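# Find the lighter check weight and place it on the dish

## Task

Of the four check weights, one weighs less than the other three. Work out which one using the balance and set that one flat on the red dish, with none of the other three weights on the dish. When the two pans hold equal weight the balance's pointer sits over white; when they differ it leans toward the side with less weight. Nothing may end up inside or beneath any furniture. Apart from the weights and the dish, every item must finish resting directly on the furniture it stands on at the start. The result has to hold without a robot propping it up. At the end all grippers must have released and the arms must be moved away.

## Robot and tools

Robots: three identical i2rt Big YAM arms named arm1, arm2 and arm3. Each has six revolute joints, a two-finger gripper and a wrist camera. With joints 1 and 6 at 0 and the hand level and pointing forward, the wrist camera sits on top of the hand and looks toward the fingertips. The hand reaches roughly 1.0 m from the joint-1 axis. The arms do not wait for one another. A strong press between two arms ends the run in failure, and a hard hit may do the same. No state line reports arm-to-arm contact. Contact made through an object, held or not, does not count.

Frame: a single shared scene frame with its origin on the floor and +z up. "hand" means the point midway between the fingertips. The hand's z axis runs along the fingers, and the fingers open and close along its y axis. Foot poses are never printed.

Tool execute_actions: argument "actions" is a list holding one action or none. An empty list only returns state and images. An action is an object keyed by robot name ("arm1", "arm2", "arm3"), so each arm has its own entry. Each entry contains "joints", an object of absolute joint targets by name. These are places to go to, not offsets, and you may name any subset of the joints:
- joint1_rad: -2.879 to 2.879 rad, tolerance ±0.045. Base yaw; positive is counter-clockwise seen from above, and 0 extends the arm the way its foot faces.
- joint2_rad: 0 to 3.141, ±0.14. Shoulder; 0 has the upper arm pointing back and roughly level, positive raises it and then swings it forward.
- joint3_rad: 0 to 3.019, ±0.09. Elbow; 0 is fully folded, positive opens it.
- joint4_rad: -1.692 to 1.57, ±0.055. Hand pitch; positive tilts the fingers up.
- joint5_rad: -1.57 to 1.57, ±0.03. Hand sideways swing; positive is toward the arm's right.
- joint6_rad: -2.094 to 2.094, ±0.035. Hand roll; positive is clockwise when seen from behind the hand.
- gripper_m: 0 to 0.093 metres of fingertip gap. Each finger pad grips with about 50-62 N, and some grippers have less.
Example: {"arm1": {"joints": {"gripper_m": 0.05}}, "arm2": {"joints": {"joint1_rad": 0.3}}}.
All motions in an action start together but may finish at different times. Each joint moves at its own speed, so the hand can swing wide between postures. No action runs longer than 15 s. If a joint or arm is left out, it may keep pushing toward its earlier target. An unknown key or an out-of-range value makes the whole call be refused, and nothing moves. "cameras" is an optional list drawn from arm1_cam_wrist, arm2_cam_wrist, arm3_cam_wrist, room_a, room_b, all. Leaving it out, passing null or passing ["all"] gives every camera; [] gives none. The "pictures" line lists the images in order, all taken at the end of the call.

Tool wait: "seconds" from 0 to 10. It commands nothing and returns the same output as an empty action.

Tool zoom_image: "camera" is one of the five cameras, and "region" is [x0,y0,x1,y1] in image pixels with the origin at top-left, at most 504x504. It works only on full images from the latest result.

Tool finished_scene: "scene" is 1 or 2. It ends the scene for good and reports success. Replying without any tool call ends all remaining scenes.

Result lines: joint_positions gives the current joint values. joint_status tells how each commanded motion ended:
- "off_target": the joint stopped short and may still be pushing.
- "contact_stop" or "time_out": the joint holds where it stopped. After a time_out it may keep a target up to 0.375, 0.375, 0.113, 0.225, 0.075 and 0.3 rad away (joints 1 to 6) and keep pushing; on_its_own names such joints.
- "not_followed" / "joint command not followed" (often with a "cause:" line): a self- or inter-arm clearance check blocked the arm's targets. A gripper target in the same action still runs. The arm may retry those targets later.
on_its_own covers what the call did not command; its "held at" value is the target being held, not the current position. To relieve pushing, send a joint its reported position. A joint holding a load slowly sinks. A target very close to the current position might not move the joint at all. Once one result reports a stop, any later execute_actions, wait or finished_scene calls in that same reply are skipped.

Hazards: the arms do not stop on contact and can push hard. Sustained pushing heats the motors. At 85 °C you get a MOTOR HOT line. At 100 °C an OVER-TEMPERATURE FAULT cuts that whole arm, including its gripper, and it falls; affected keys show "limit_stop_at_motor_heat" and need to be resent. The clearance check can act too late, and between arms it ignores fingers, gripper housings and wrist cameras. A loose object may be nudged briefly now and then. Do not drop or slam objects or knock them off the work area or onto the floor. Do not let anything get inside or under furniture.

Cameras: the wrist cameras are 616x616 fisheye. room_a and room_b are fixed 504x504 pinhole cameras with radial distortion. Calibration is given in OpenCV form: K, D and T_world_to_cam mapping the scene frame to the camera frame, in metres. Actual poses can be off by up to about 2.3° and 9 mm for fixed cameras. Wrist-camera poses are derived from the reported joints and can carry larger error.

Approach: compare weights on the balance and read which way the pointer leans (toward the lighter pan). Then grip the lightest weight and set it flat on the red dish. Release all grippers and move the arms clear before calling finished_scene. The next scene's task arrives in finished_scene's result.

Each tool is called after "Request:" as name([rows], argument=value, ...), one row to a line, values as JSON.

## Session

I'll start by looking at the scene.

Request:
execute_actions(actions=[])

Scene clock: 0.00 s.
arm1.joint_positions: joint1_rad=+0.474 joint2_rad=+0.270 joint3_rad=+1.612 joint4_rad=-1.168 joint5_rad=+0.264 joint6_rad=+0.391 gripper_m=+0.094
arm1.joint_status: not commanded
arm1.hand: x=+1.0429 y=+0.2735 z=+1.5381 quat_wxyz=(-0.228, +0.473, -0.440, -0.728) (m; scene frame)
arm2.joint_positions: joint1_rad=+0.491 joint2_rad=+0.336 joint3_rad=+1.613 joint4_rad=-1.501 joint5_rad=+0.219 joint6_rad=+0.011 gripper_m=+0.094
arm2.joint_status: not commanded
arm2.hand: x=-0.0907 y=-0.1912 z=+1.5138 quat_wxyz=(-0.476, -0.484, -0.617, +0.398) (m; scene frame)
arm3.joint_positions: joint1_rad=-0.060 joint2_rad=+0.622 joint3_rad=+1.636 joint4_rad=-1.528 joint5_rad=-0.051 joint6_rad=-0.687 gripper_m=+0.094
arm3.joint_status: not commanded
arm3.hand: x=-0.9439 y=-0.2763 z=+1.4255 quat_wxyz=(-0.202, -0.406, -0.763, +0.461) (m; scene frame)
pictures: arm1_cam_wrist, arm2_cam_wrist, arm3_cam_wrist, room_a, room_b
Images, in order (width x height): arm1_cam_wrist 616x616, arm2_cam_wrist 616x616, arm3_cam_wrist 616x616, room_a 504x504, room_b 504x504.

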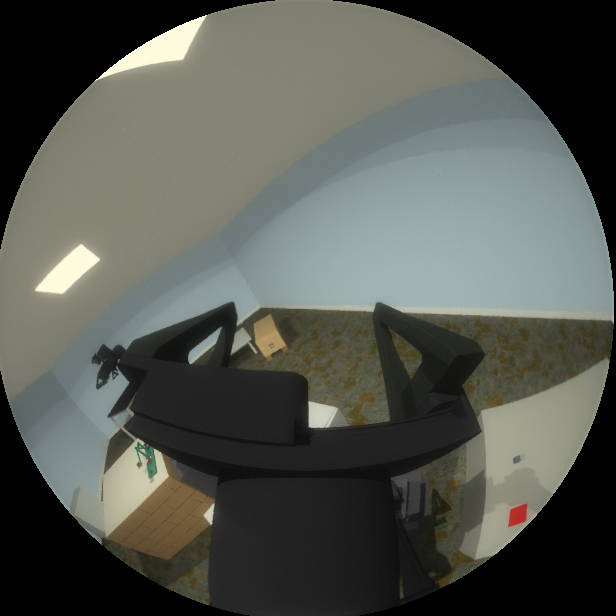

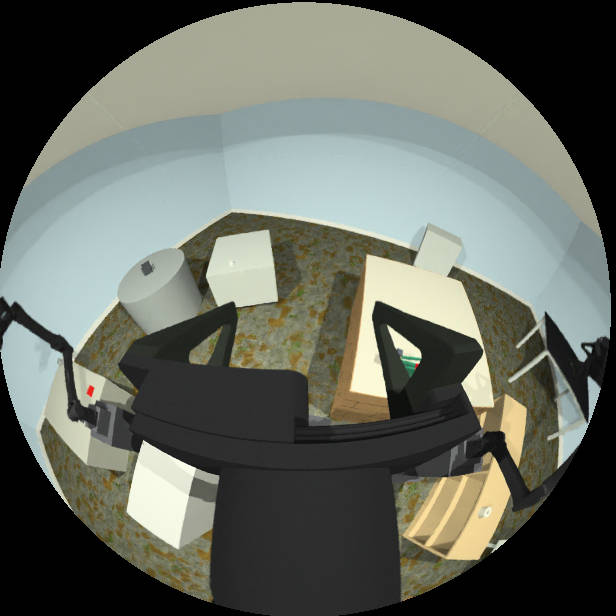

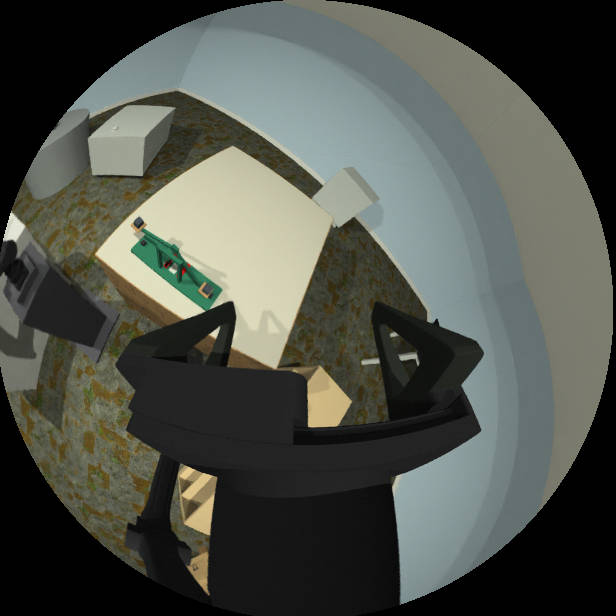

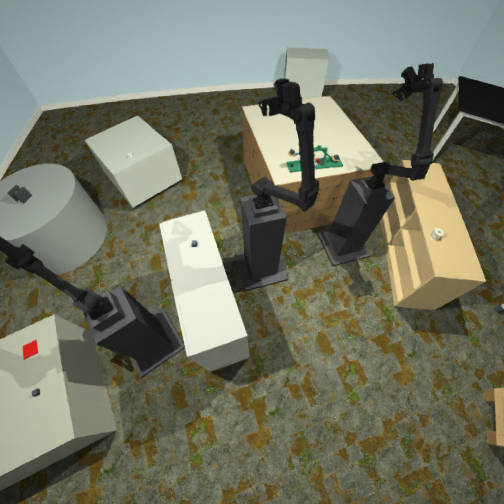

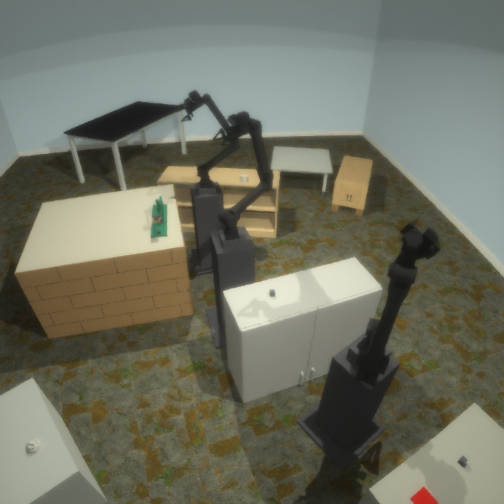

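Request:
zoom_image(camera="arm3_cam_wrist", region=[100, 190, 250, 330])

Request:
zoom_image(camera="room_a", region=[250, 110, 380, 200])

Request:
zoom_image(camera="room_b", region=[110, 170, 210, 260])

Region (100, 190, 250, 330) of arm3_cam_wrist's 616x616 image, scaled by 3.360, with more detail than that image has; it fills the top 470 rows of this view, and the rest is white.

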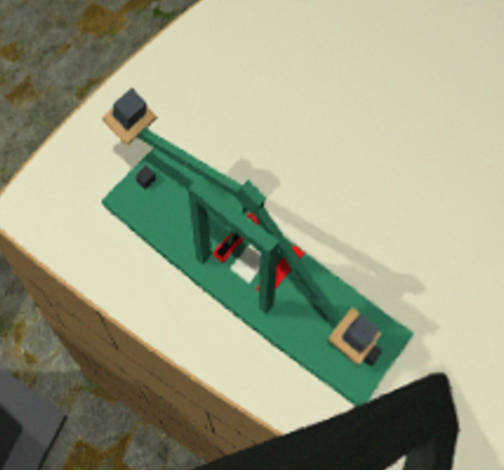

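Region (250, 110, 380, 200) of room_a's 504x504 image, scaled by 3.877, with more detail than that image has; it fills the top 349 rows of this view, and the rest is white.

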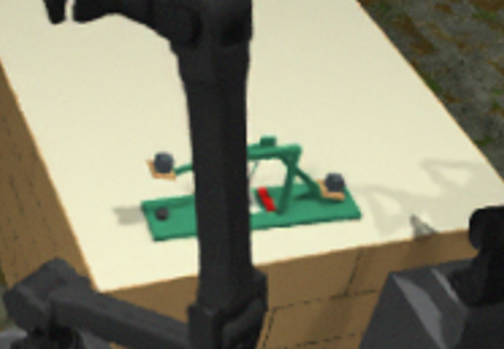

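Region (110, 170, 210, 260) of room_b's 504x504 image, scaled by 5.040, with more detail than that image has; it fills the top 454 rows of this view, and the rest is white.

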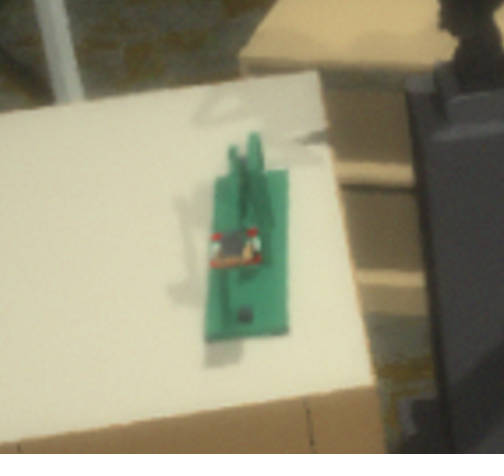

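Request:
execute_actions(actions=[], cameras=["arm3_cam_wrist", "room_a"])

Request:
zoom_image(camera="arm3_cam_wrist", region=[100, 190, 250, 330])

Scene clock: 0.40 s.
arm1.joint_positions: joint1_rad=+0.474 joint2_rad=+0.270 joint3_rad=+1.612 joint4_rad=-1.168 joint5_rad=+0.264 joint6_rad=+0.391 gripper_m=+0.094
arm1.joint_status: not commanded
arm1.hand: x=+1.0429 y=+0.2735 z=+1.5381 quat_wxyz=(-0.228, +0.473, -0.440, -0.728) (m; scene frame)
arm2.joint_positions: joint1_rad=+0.491 joint2_rad=+0.336 joint3_rad=+1.613 joint4_rad=-1.501 joint5_rad=+0.219 joint6_rad=+0.011 gripper_m=+0.094
arm2.joint_status: not commanded
arm2.hand: x=-0.0907 y=-0.1912 z=+1.5138 quat_wxyz=(-0.476, -0.484, -0.617, +0.398) (m; scene frame)
arm3.joint_positions: joint1_rad=-0.060 joint2_rad=+0.622 joint3_rad=+1.636 joint4_rad=-1.528 joint5_rad=-0.051 joint6_rad=-0.687 gripper_m=+0.094
arm3.joint_status: not commanded
arm3.hand: x=-0.9439 y=-0.2763 z=+1.4255 quat_wxyz=(-0.202, -0.406, -0.763, +0.461) (m; scene frame)
pictures: arm3_cam_wrist, room_a
Images, in order (width x height): arm3_cam_wrist 616x616, room_a 504x504.

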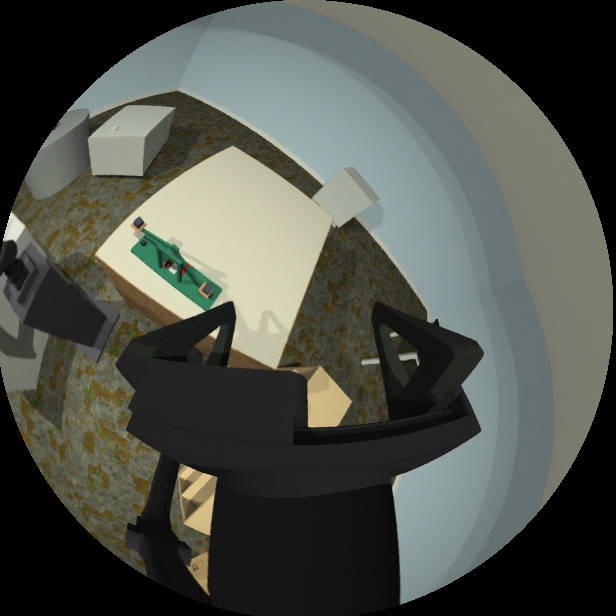

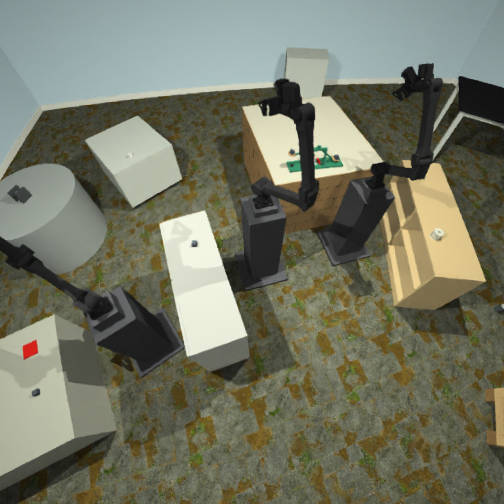

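Region (100, 190, 250, 330) of arm3_cam_wrist's 616x616 image, scaled by 3.360, with more detail than that image has; it fills the top 470 rows of this view, and the rest is white.

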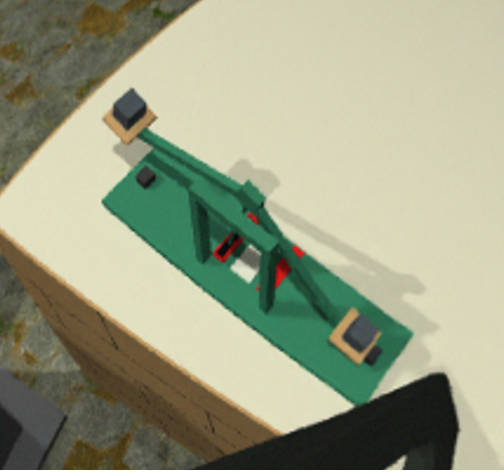

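Request:
execute_actions(actions=[], cameras=["room_a", "room_b", "arm1_cam_wrist", "arm2_cam_wrist", "arm3_cam_wrist"])

Request:
zoom_image(camera="room_a", region=[0, 200, 260, 460])

Request:
zoom_image(camera="room_b", region=[200, 240, 504, 504])

Scene clock: 4.80 s.
arm1.joint_positions: joint1_rad=+0.474 joint2_rad=+0.270 joint3_rad=+1.612 joint4_rad=-1.168 joint5_rad=+0.264 joint6_rad=+0.391 gripper_m=+0.094
arm1.joint_status: not commanded
arm1.hand: x=+1.0429 y=+0.2735 z=+1.5381 quat_wxyz=(-0.228, +0.473, -0.440, -0.728) (m; scene frame)
arm2.joint_positions: joint1_rad=+0.491 joint2_rad=+0.336 joint3_rad=+1.613 joint4_rad=-1.501 joint5_rad=+0.219 joint6_rad=+0.011 gripper_m=+0.094
arm2.joint_status: not commanded
arm2.hand: x=-0.0907 y=-0.1912 z=+1.5138 quat_wxyz=(-0.476, -0.484, -0.617, +0.398) (m; scene frame)
arm3.joint_positions: joint1_rad=-0.060 joint2_rad=+0.622 joint3_rad=+1.636 joint4_rad=-1.528 joint5_rad=-0.051 joint6_rad=-0.687 gripper_m=+0.094
arm3.joint_status: not commanded
arm3.hand: x=-0.9439 y=-0.2763 z=+1.4255 quat_wxyz=(-0.202, -0.406, -0.763, +0.461) (m; scene frame)
pictures: arm1_cam_wrist, arm2_cam_wrist, arm3_cam_wrist, room_a, room_b
Images, in order (width x height): arm1_cam_wrist 616x616, arm2_cam_wrist 616x616, arm3_cam_wrist 616x616, room_a 504x504, room_b 504x504.

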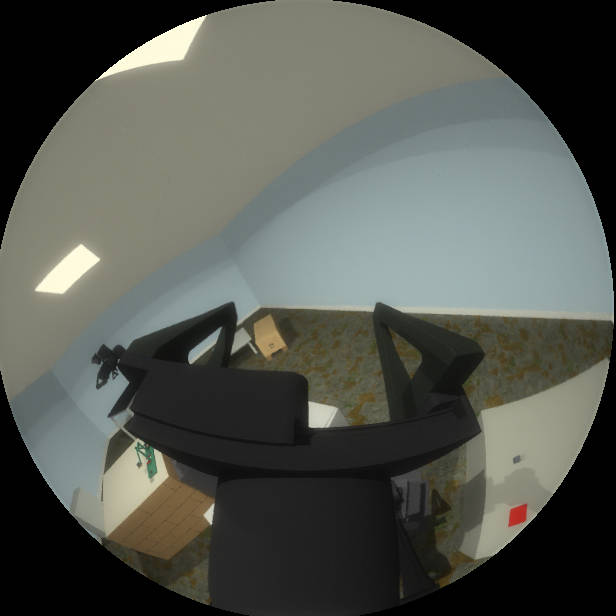

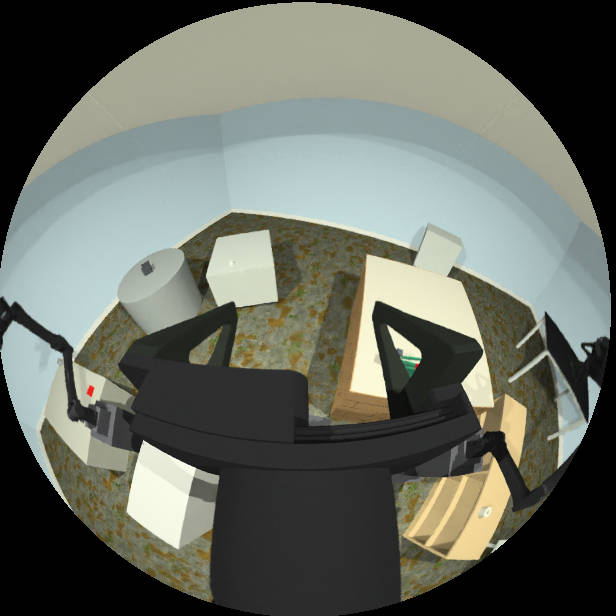

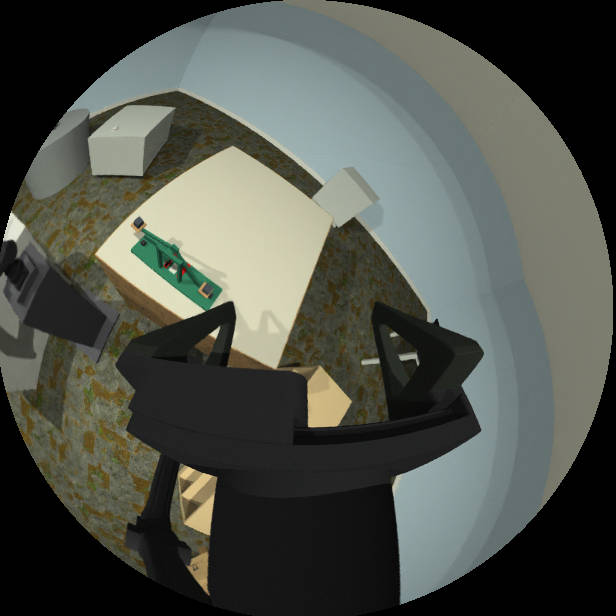

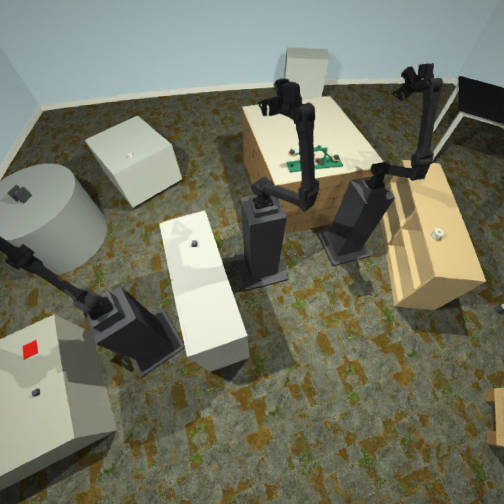

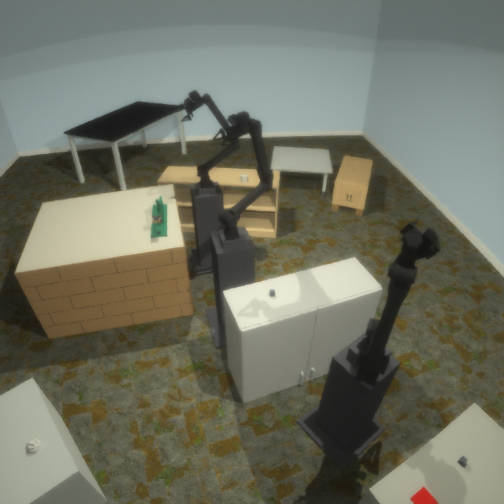

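Region (0, 200, 260, 460) of room_a's 504x504 image, scaled by 1.938, with more detail than that image has.

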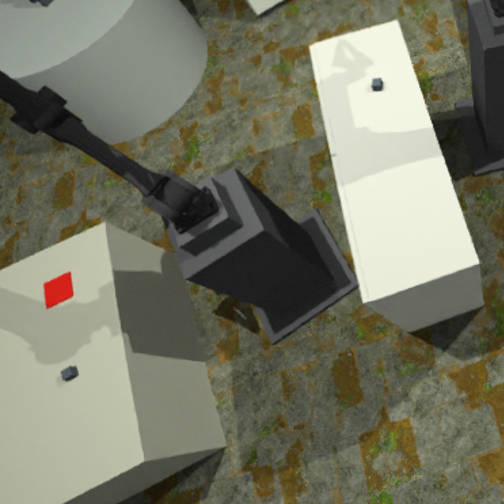

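Region (200, 240, 504, 504) of room_b's 504x504 image, scaled by 1.658, with more detail than that image has; it fills the top 438 rows of this view, and the rest is white.

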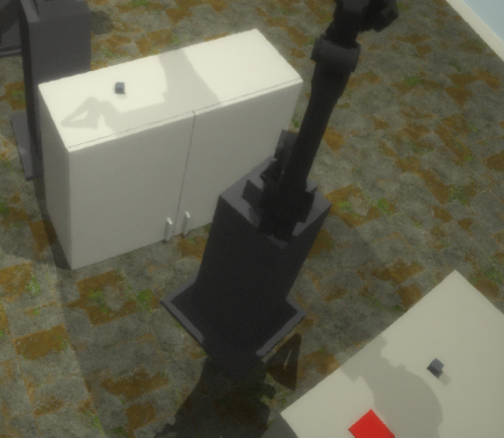

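Request:
zoom_image(camera="room_a", region=[230, 60, 350, 230])

Request:
zoom_image(camera="room_b", region=[160, 80, 300, 260])

Region (230, 60, 350, 230) of room_a's 504x504 image, scaled by 2.965, with more detail than that image has; it fills the left 356 columns of this view, and the rest is white.

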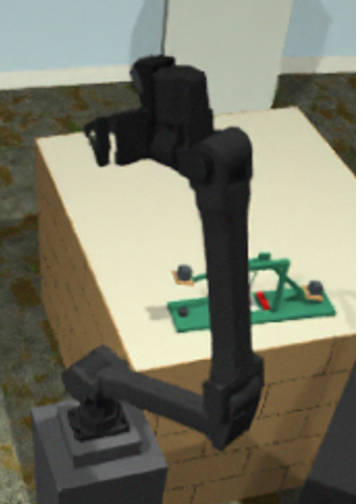

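Region (160, 80, 300, 260) of room_b's 504x504 image, scaled by 2.800, with more detail than that image has.

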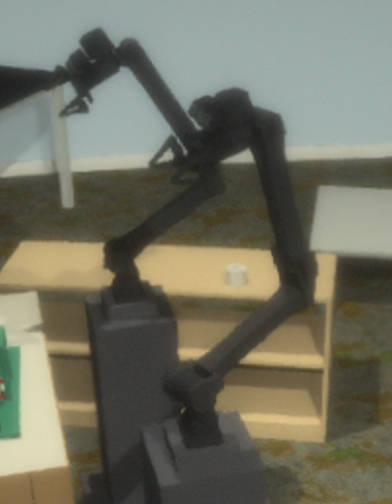

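Request:
execute_actions([
  {"arm1": {"joints": {"joint1_rad": -1.95, "joint2_rad": 2.3, "joint3_rad": 1.8, "joint4_rad": -1.05, "joint5_rad": 0.0, "joint6_rad": 0.0}}, "arm2": {"joints": {"joint1_rad": -0.70, "joint2_rad": 1.9, "joint3_rad": 1.75, "joint4_rad": -1.42, "joint5_rad": 0.0, "joint6_rad": 0.0}}, "arm3": {"joints": {"joint4_rad": -0.5}}},
])

Scene clock: 12.53 s.
arm1.joint_positions: joint1_rad=-1.961 joint2_rad=+2.304 joint3_rad=+1.783 joint4_rad=-1.044 joint5_rad=+0.003 joint6_rad=+0.012 gripper_m=+0.094
arm1.joint_status: all done
arm1.hand: x=+1.6609 y=+0.1871 z=+0.7546 quat_wxyz=(+0.000, -0.045, -0.999, +0.004) (m; scene frame)
arm2.joint_positions: joint1_rad=-0.706 joint2_rad=+1.881 joint3_rad=+1.731 joint4_rad=-1.413 joint5_rad=+0.001 joint6_rad=+0.007 gripper_m=+0.094
arm2.joint_status: all done
arm2.hand: x=-0.4719 y=-0.5575 z=+1.0429 quat_wxyz=(+0.005, -0.921, -0.389, -0.001) (m; scene frame)
arm3.joint_positions: joint1_rad=-0.060 joint2_rad=+0.622 joint3_rad=+1.636 joint4_rad=-0.514 joint5_rad=-0.051 joint6_rad=-0.687 gripper_m=+0.094
arm3.joint_status: all done
arm3.hand: x=-0.9419 y=-0.2792 z=+1.6641 quat_wxyz=(-0.326, -0.225, -0.460, +0.795) (m; scene frame)
pictures: arm1_cam_wrist, arm2_cam_wrist, arm3_cam_wrist, room_a, room_b
camera_calibration (this result's frames):
arm1_cam_wrist: T_world_to_cam=[[-0.0870204, -0.996152, 0.010434, 0.323163], [-0.799656, 0.0760938, 0.595618, 0.870067], [-0.59412, 0.0434873, -0.8032, 1.71056], [0, 0, 0, 1]] pos_world=[1.74015, 0.181325, 0.852322]
arm2_cam_wrist: T_world_to_cam=[[-0.719336, 0.694658, 0.00244836, 0.0477793], [0.56354, 0.581491, 0.586764, -0.0131756], [0.406177, 0.42346, -0.809754, 1.39461], [0, 0, 0, 1]] pos_world=[-0.524664, -0.61609, 1.13691]
arm3_cam_wrist: T_world_to_cam=[[-0.733414, 0.359684, 0.576828, -1.54785], [-0.518286, 0.253201, -0.816865, 0.943178], [-0.439867, -0.898063, 0.000717776, -0.541458], [0, 0, 0, 1]] pos_world=[-0.88455, -0.16834, 1.66368]
Images, in order (width x height): arm1_cam_wrist 616x616, arm2_cam_wrist 616x616, arm3_cam_wrist 616x616, room_a 504x504, room_b 504x504.

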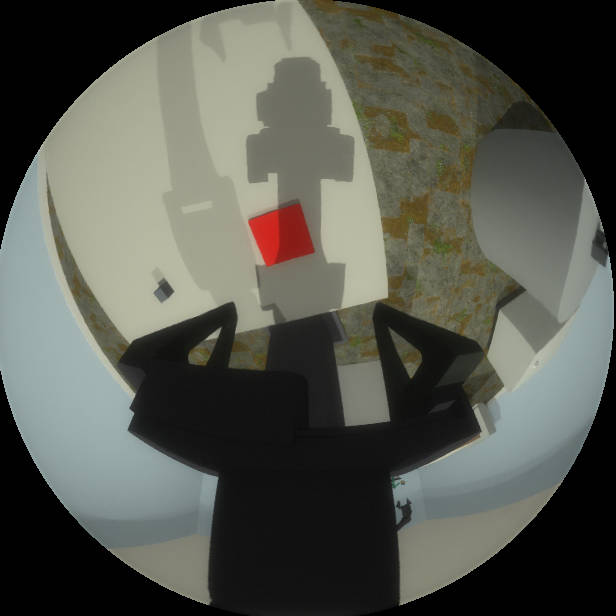

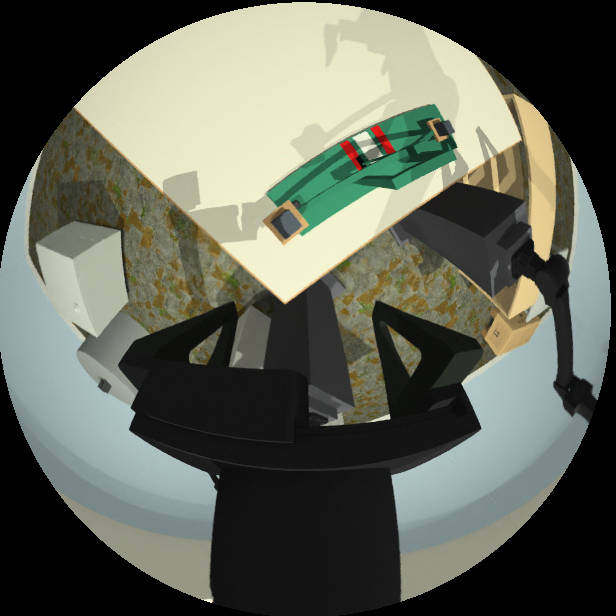

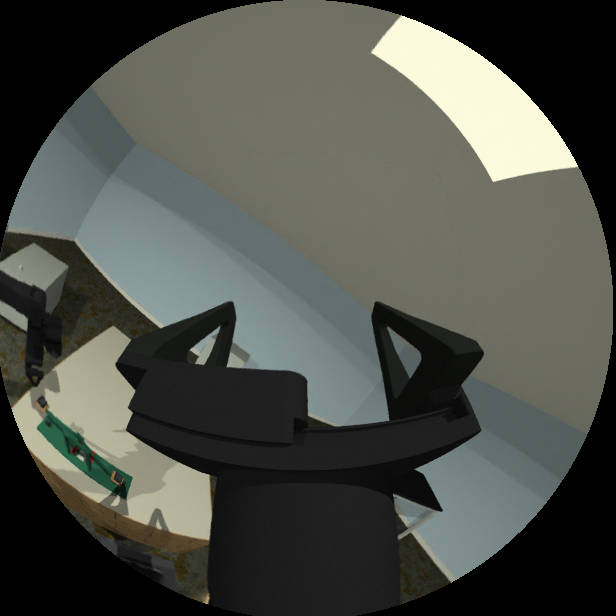

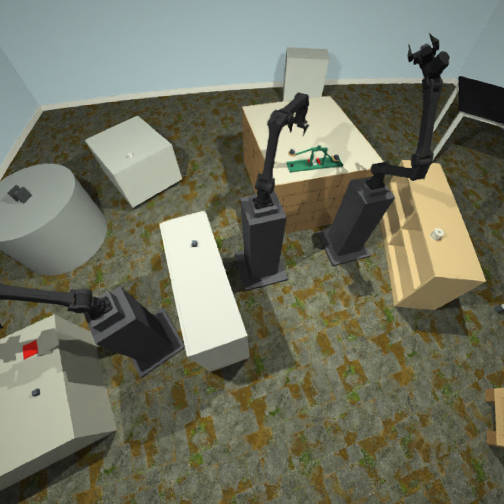

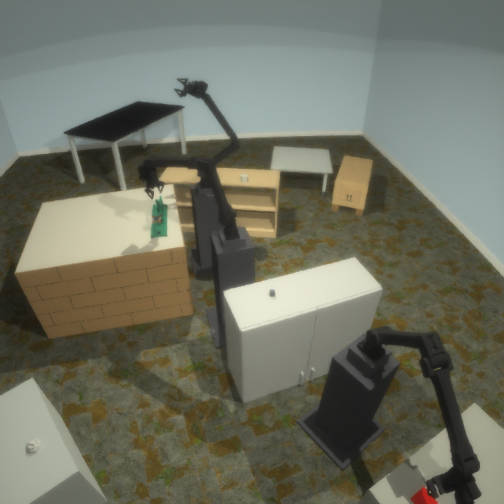

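Request:
zoom_image(camera="arm2_cam_wrist", region=[220, 90, 480, 330])

Request:
zoom_image(camera="arm2_cam_wrist", region=[250, 185, 330, 265])

Request:
zoom_image(camera="arm1_cam_wrist", region=[130, 170, 350, 330])

Region (220, 90, 480, 330) of arm2_cam_wrist's 616x616 image, scaled by 1.938, with more detail than that image has; it fills the top 465 rows of this view, and the rest is white.

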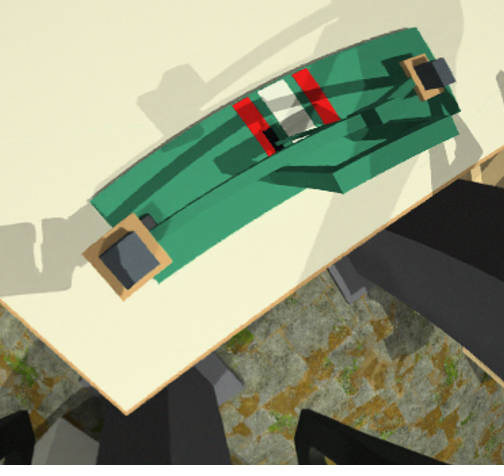

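Region (250, 185, 330, 265) of arm2_cam_wrist's 616x616 image, scaled by 6.300, with more detail than that image has.

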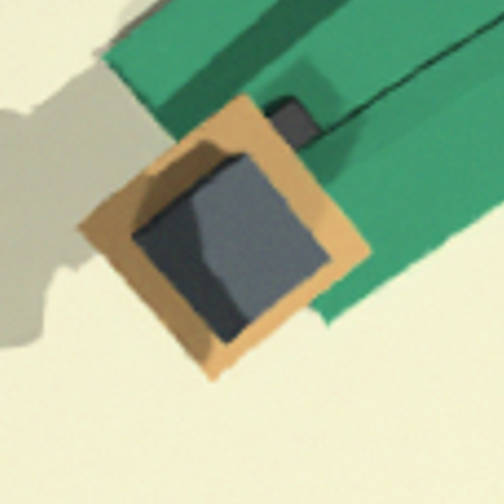

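Region (130, 170, 350, 330) of arm1_cam_wrist's 616x616 image, scaled by 2.291, with more detail than that image has; it fills the top 367 rows of this view, and the rest is white.

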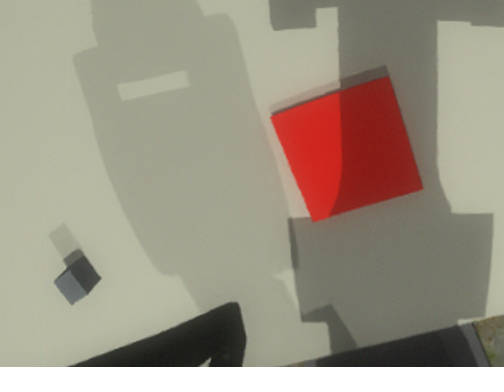

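Request:
zoom_image(camera="room_b", region=[110, 150, 210, 250])

Request:
zoom_image(camera="room_a", region=[250, 85, 360, 195])

Region (110, 150, 210, 250) of room_b's 504x504 image, scaled by 5.040, with more detail than that image has.

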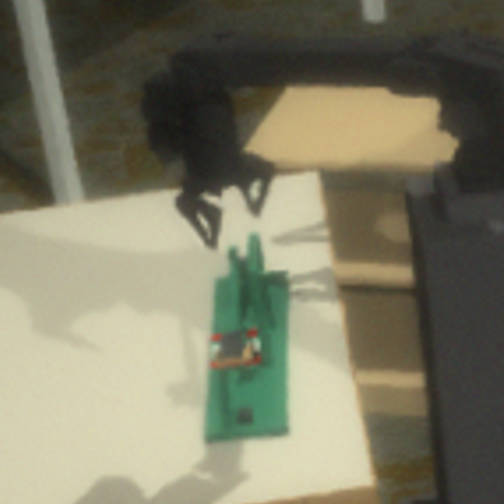

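Region (250, 85, 360, 195) of room_a's 504x504 image, scaled by 4.582, with more detail than that image has.

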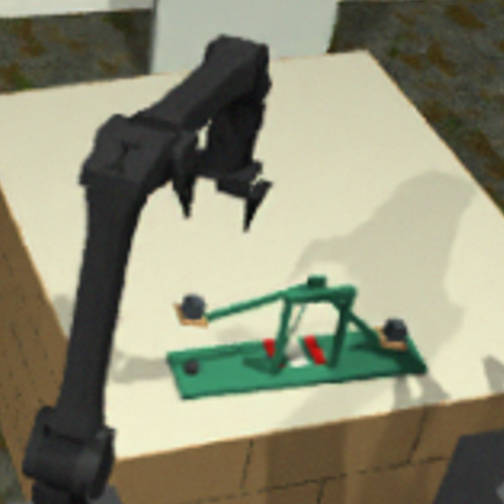

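Request:
execute_actions([
  {"arm1": {"joints": {"joint1_rad": -1.90, "joint2_rad": 2.54, "joint3_rad": 1.80, "joint4_rad": -0.81}}, "arm2": {"joints": {"joint1_rad": -0.664, "joint2_rad": 2.035, "joint3_rad": 1.685, "joint4_rad": -1.21, "joint5_rad": 0.0, "joint6_rad": 0.944}}, "arm3": {"joints": {"joint3_rad": 2.3}}},
])

Scene clock: 21.93 s.
arm1.joint_positions: joint1_rad=-1.897 joint2_rad=+2.572 joint3_rad=+1.770 joint4_rad=-0.820 joint5_rad=+0.002 joint6_rad=+0.012 gripper_m=+0.094
arm1.joint_status: all done
arm1.hand: x=+1.6337 y=+0.2289 z=+0.5817 quat_wxyz=(+0.029, -0.013, -1.000, +0.003) (m; scene frame)
arm2.joint_positions: joint1_rad=-0.666 joint2_rad=+2.039 joint3_rad=+1.672 joint4_rad=-1.218 joint5_rad=+0.001 joint6_rad=+0.934 gripper_m=+0.094
arm2.joint_status: all done
arm2.hand: x=-0.4707 y=-0.5904 z=+0.9300 quat_wxyz=(+0.013, -0.999, +0.044, -0.005) (m; scene frame)
arm3.joint_positions: joint1_rad=-0.060 joint2_rad=+0.605 joint3_rad=+2.305 joint4_rad=-0.499 joint5_rad=-0.051 joint6_rad=-0.687 gripper_m=+0.094
arm3.joint_status: all done
arm3.hand: x=-0.8915 y=+0.0989 z=+1.8267 quat_wxyz=(-0.366, -0.064, -0.177, +0.912) (m; scene frame)
pictures: arm1_cam_wrist, arm2_cam_wrist, arm3_cam_wrist, room_a, room_b
camera_calibration (this result's frames):
arm1_cam_wrist: T_world_to_cam=[[-0.0227929, -0.999692, 0.00982607, 0.260444], [-0.767785, 0.0237986, 0.640266, 0.88209], [-0.640302, 0.00704918, -0.768091, 1.61711], [0, 0, 0, 1]] pos_world=[1.71863, 0.227972, 0.674755]
arm2_cam_wrist: T_world_to_cam=[[0.0839515, 0.996262, 0.0203552, 0.611318], [0.803283, -0.0797493, 0.590234, -0.20927], [0.589651, -0.0332001, -0.806975, 1.13075], [0, 0, 0, 1]] pos_world=[-0.549966, -0.588181, 1.02356]
arm3_cam_wrist: T_world_to_cam=[[-0.697303, 0.662471, 0.273681, -1.18464], [-0.590963, -0.315276, -0.742539, 0.862058], [-0.405626, -0.679509, 0.611338, -1.28635], [0, 0, 0, 1]] pos_world=[-0.838389, 0.182487, 1.75072]
Images, in order (width x height): arm1_cam_wrist 616x616, arm2_cam_wrist 616x616, arm3_cam_wrist 616x616, room_a 504x504, room_b 504x504.

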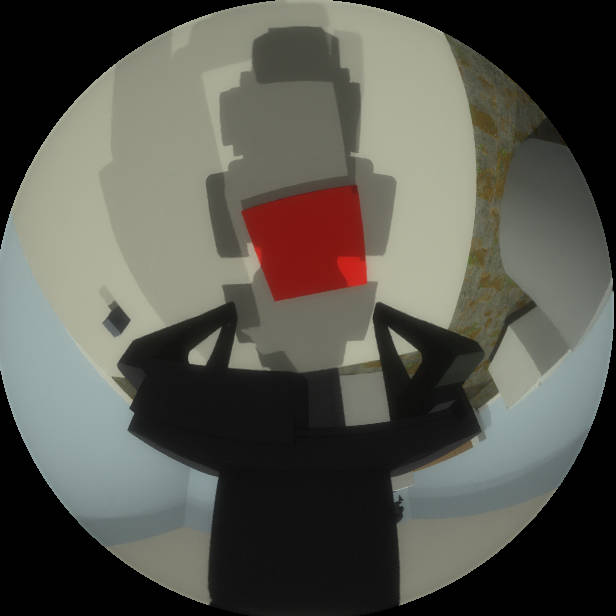

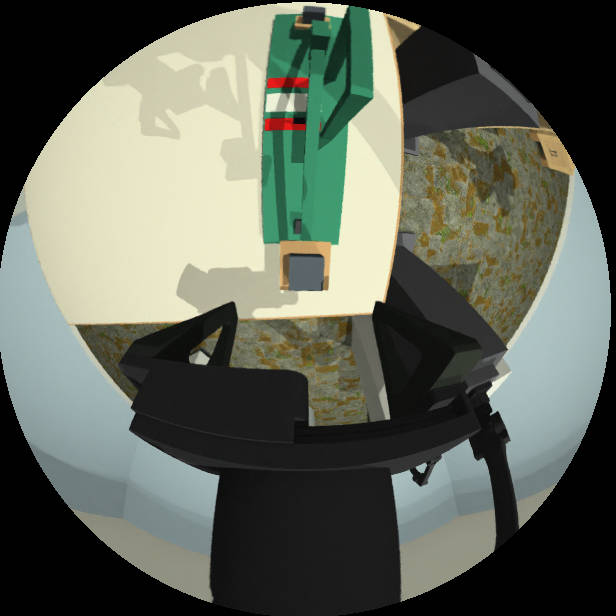

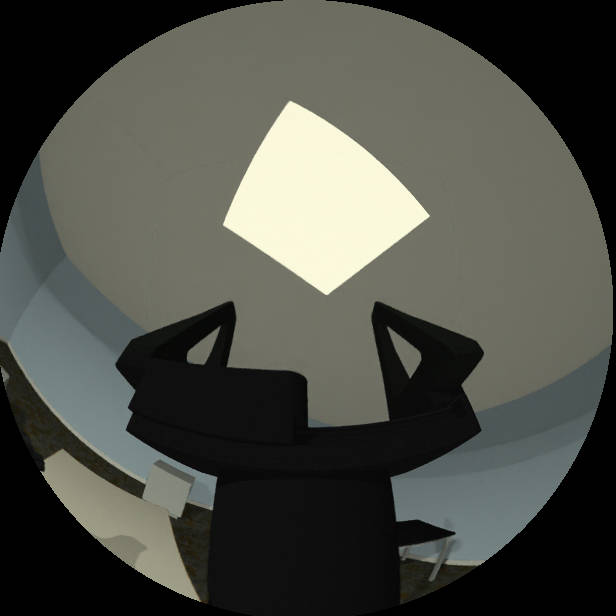

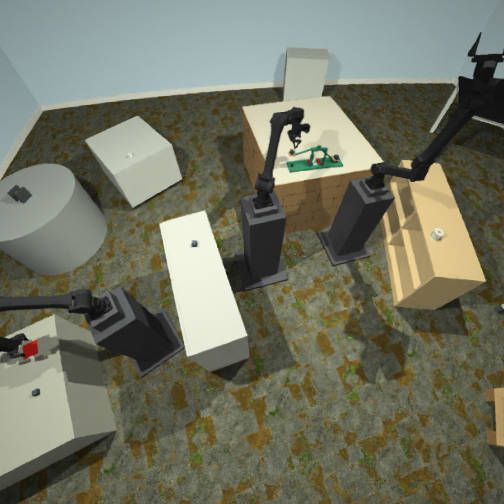

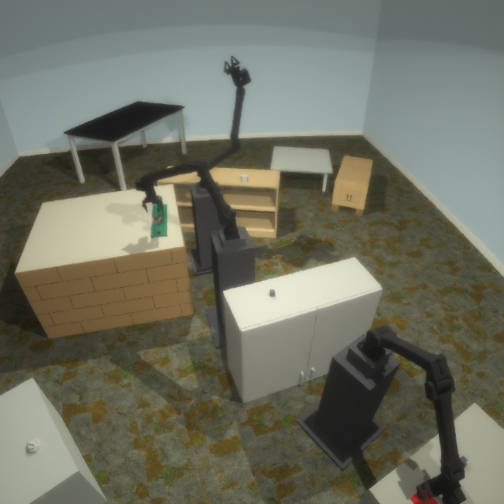

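Request:
zoom_image(camera="arm2_cam_wrist", region=[200, 200, 410, 360])

Request:
zoom_image(camera="arm2_cam_wrist", region=[265, 225, 345, 305])

Region (200, 200, 410, 360) of arm2_cam_wrist's 616x616 image, scaled by 2.400, with more detail than that image has; it fills the top 384 rows of this view, and the rest is white.

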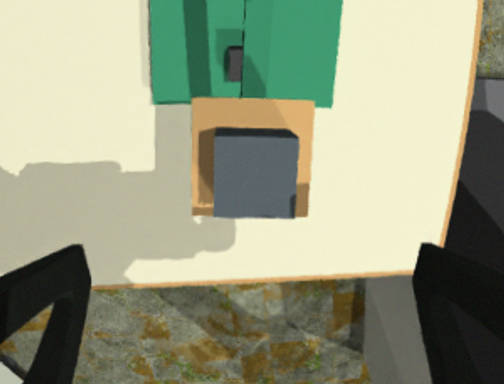

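Region (265, 225, 345, 305) of arm2_cam_wrist's 616x616 image, scaled by 6.300, with more detail than that image has.

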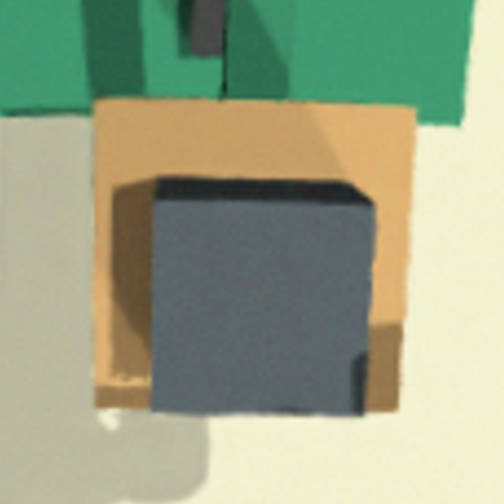

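Request:
execute_actions([
  {"arm1": {"joints": {"joint1_rad": -1.0, "joint2_rad": 1.9, "joint3_rad": 1.535, "joint4_rad": -1.19}}, "arm2": {"joints": {"joint2_rad": 2.118, "joint3_rad": 1.602, "joint4_rad": -1.027, "gripper_m": 0.055}}, "arm3": {"joints": {"joint1_rad": -0.8, "joint2_rad": 0.9, "joint3_rad": 1.6, "joint5_rad": 0.0}}},
], cameras=["arm2_cam_wrist", "room_a", "room_b"])

Scene clock: 30.43 s.
arm1.joint_positions: joint1_rad=-0.988 joint2_rad=+1.886 joint3_rad=+1.526 joint4_rad=-1.181 joint5_rad=-0.002 joint6_rad=+0.011 gripper_m=+0.094
arm1.joint_status: all done
arm1.hand: x=+1.3610 y=+0.6834 z=+0.9129 quat_wxyz=(-0.009, +0.428, -0.904, -0.007) (m; scene frame)
arm2.joint_positions: joint1_rad=-0.666 joint2_rad=+2.106 joint3_rad=+1.597 joint4_rad=-1.035 joint5_rad=+0.001 joint6_rad=+0.935 gripper_m=+0.055
arm2.joint_status: all done
arm2.hand: x=-0.4752 y=-0.5948 z=+0.8646 quat_wxyz=(-0.003, -0.999, +0.044, +0.007) (m; scene frame)
arm3.joint_positions: joint1_rad=-0.802 joint2_rad=+0.889 joint3_rad=+1.580 joint4_rad=-0.508 joint5_rad=-0.001 joint6_rad=-0.687 gripper_m=+0.094
arm3.joint_status: all done
arm3.hand: x=-1.2137 y=-0.3480 z=+1.5729 quat_wxyz=(-0.002, -0.488, -0.412, +0.770) (m; scene frame)
pictures: arm2_cam_wrist, room_a, room_b
camera_calibration (this result's frames):
arm2_cam_wrist: T_world_to_cam=[[0.0845376, 0.996343, -0.0123798, 0.646051], [0.818957, -0.0623987, 0.570453, -0.132579], [0.567595, -0.0583633, -0.821237, 1.06744], [0, 0, 0, 1]] pos_world=[-0.551912, -0.589662, 0.960249]
Images, in order (width x height): arm2_cam_wrist 616x616, room_a 504x504, room_b 504x504.

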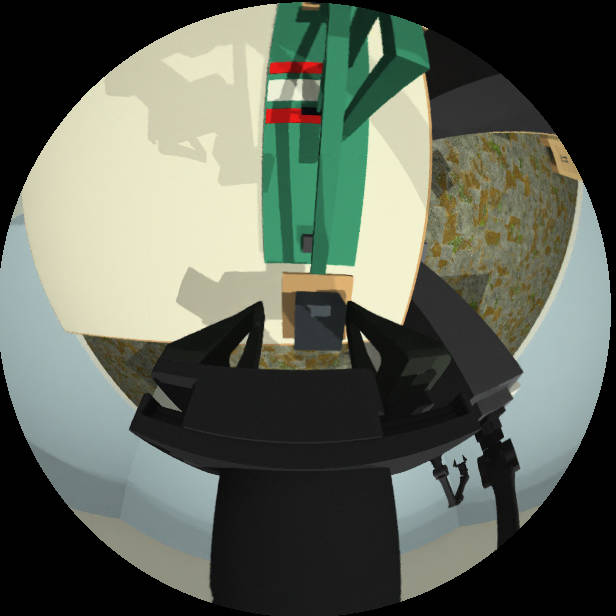

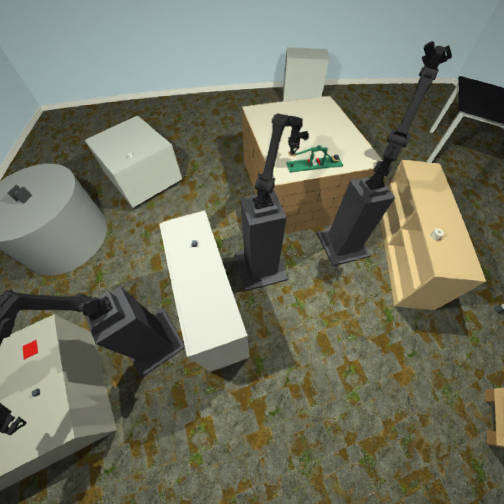

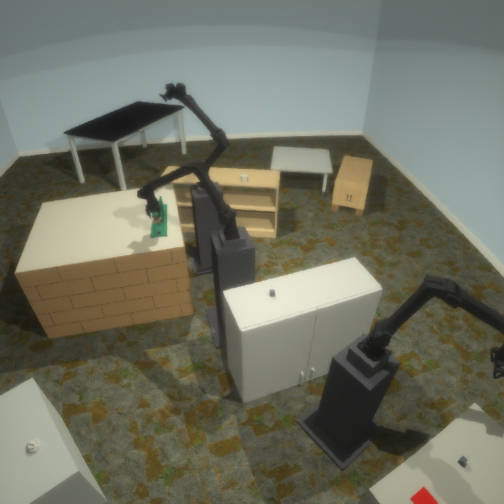

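Request:
zoom_image(camera="arm2_cam_wrist", region=[230, 250, 390, 380])

Request:
zoom_image(camera="room_b", region=[125, 180, 195, 245])

Request:
zoom_image(camera="room_a", region=[265, 110, 355, 180])

Region (230, 250, 390, 380) of arm2_cam_wrist's 616x616 image, scaled by 3.150, with more detail than that image has; it fills the top 410 rows of this view, and the rest is white.

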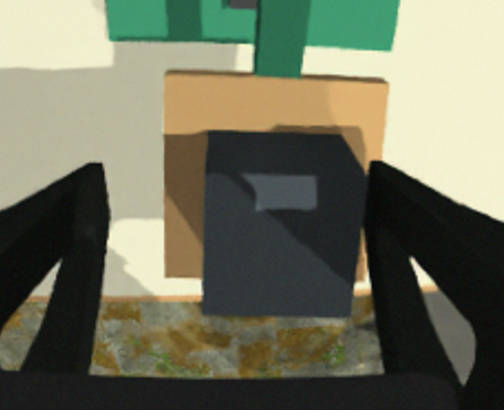

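Region (125, 180, 195, 245) of room_b's 504x504 image, scaled by 7.200, with more detail than that image has; it fills the top 468 rows of this view, and the rest is white.

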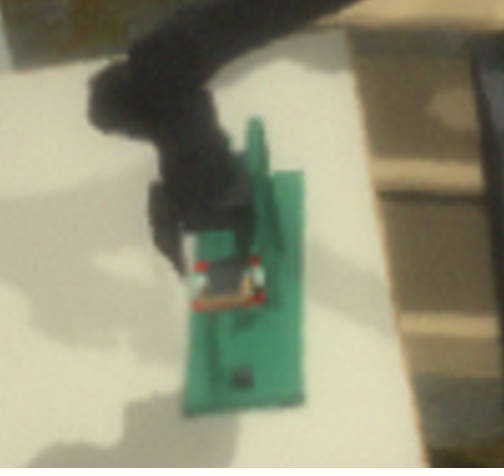

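Region (265, 110, 355, 180) of room_a's 504x504 image, scaled by 5.600, with more detail than that image has.

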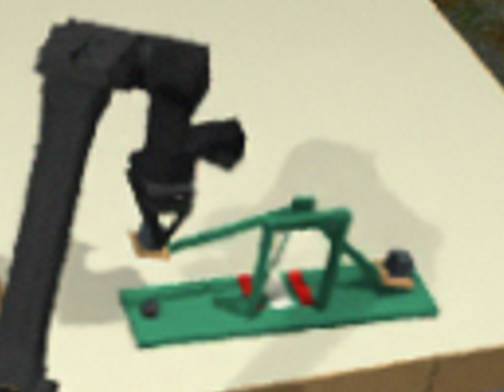

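Request:
execute_actions([
  {"arm1": {"joints": {"joint1_rad": -0.4}}, "arm2": {"joints": {"joint3_rad": 1.58}}},
], cameras=["arm2_cam_wrist"])

Scene clock: 33.90 s.
arm1.joint_positions: joint1_rad=-0.394 joint2_rad=+1.887 joint3_rad=+1.526 joint4_rad=-1.181 joint5_rad=-0.002 joint6_rad=+0.011 gripper_m=+0.094
arm1.joint_status: all done
arm1.hand: x=+1.0517 y=+0.8062 z=+0.9142 quat_wxyz=(-0.006, +0.674, -0.739, -0.011) (m; scene frame)
arm2.joint_positions: joint1_rad=-0.666 joint2_rad=+2.106 joint3_rad=+1.583 joint4_rad=-1.034 joint5_rad=+0.001 joint6_rad=+0.935 gripper_m=+0.055
arm2.joint_status: all done
arm2.hand: x=-0.4712 y=-0.5903 z=+0.8600 quat_wxyz=(+0.002, -0.999, +0.044, +0.003) (m; scene frame)
arm3.joint_positions: joint1_rad=-0.802 joint2_rad=+0.889 joint3_rad=+1.580 joint4_rad=-0.508 joint5_rad=-0.001 joint6_rad=-0.687 gripper_m=+0.094
arm3.joint_status: not commanded
arm3.hand: x=-1.2137 y=-0.3480 z=+1.5729 quat_wxyz=(-0.002, -0.488, -0.412, +0.770) (m; scene frame)
pictures: arm2_cam_wrist
camera_calibration (this result's frames):
arm2_cam_wrist: T_world_to_cam=[[0.0846951, 0.996406, -0.00136401, 0.63172], [0.813727, -0.0683771, 0.577212, -0.144722], [0.575044, -0.0499969, -0.816594, 1.06604], [0, 0, 0, 1]] pos_world=[-0.548761, -0.586046, 0.954921]
Images, in order (width x height): arm2_cam_wrist 616x616.

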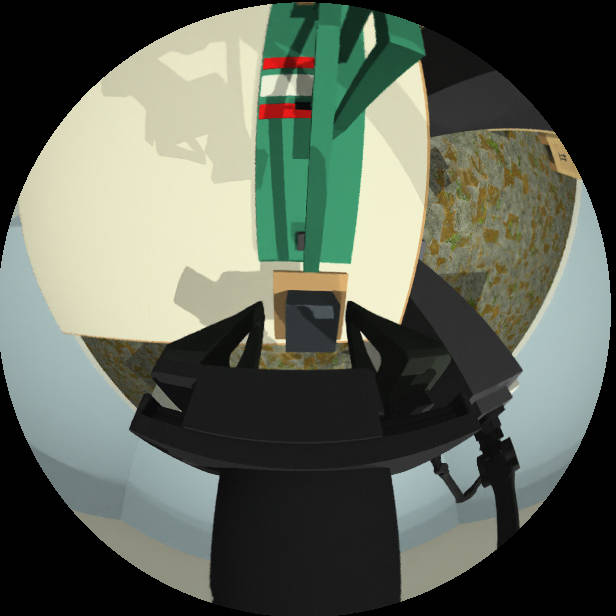

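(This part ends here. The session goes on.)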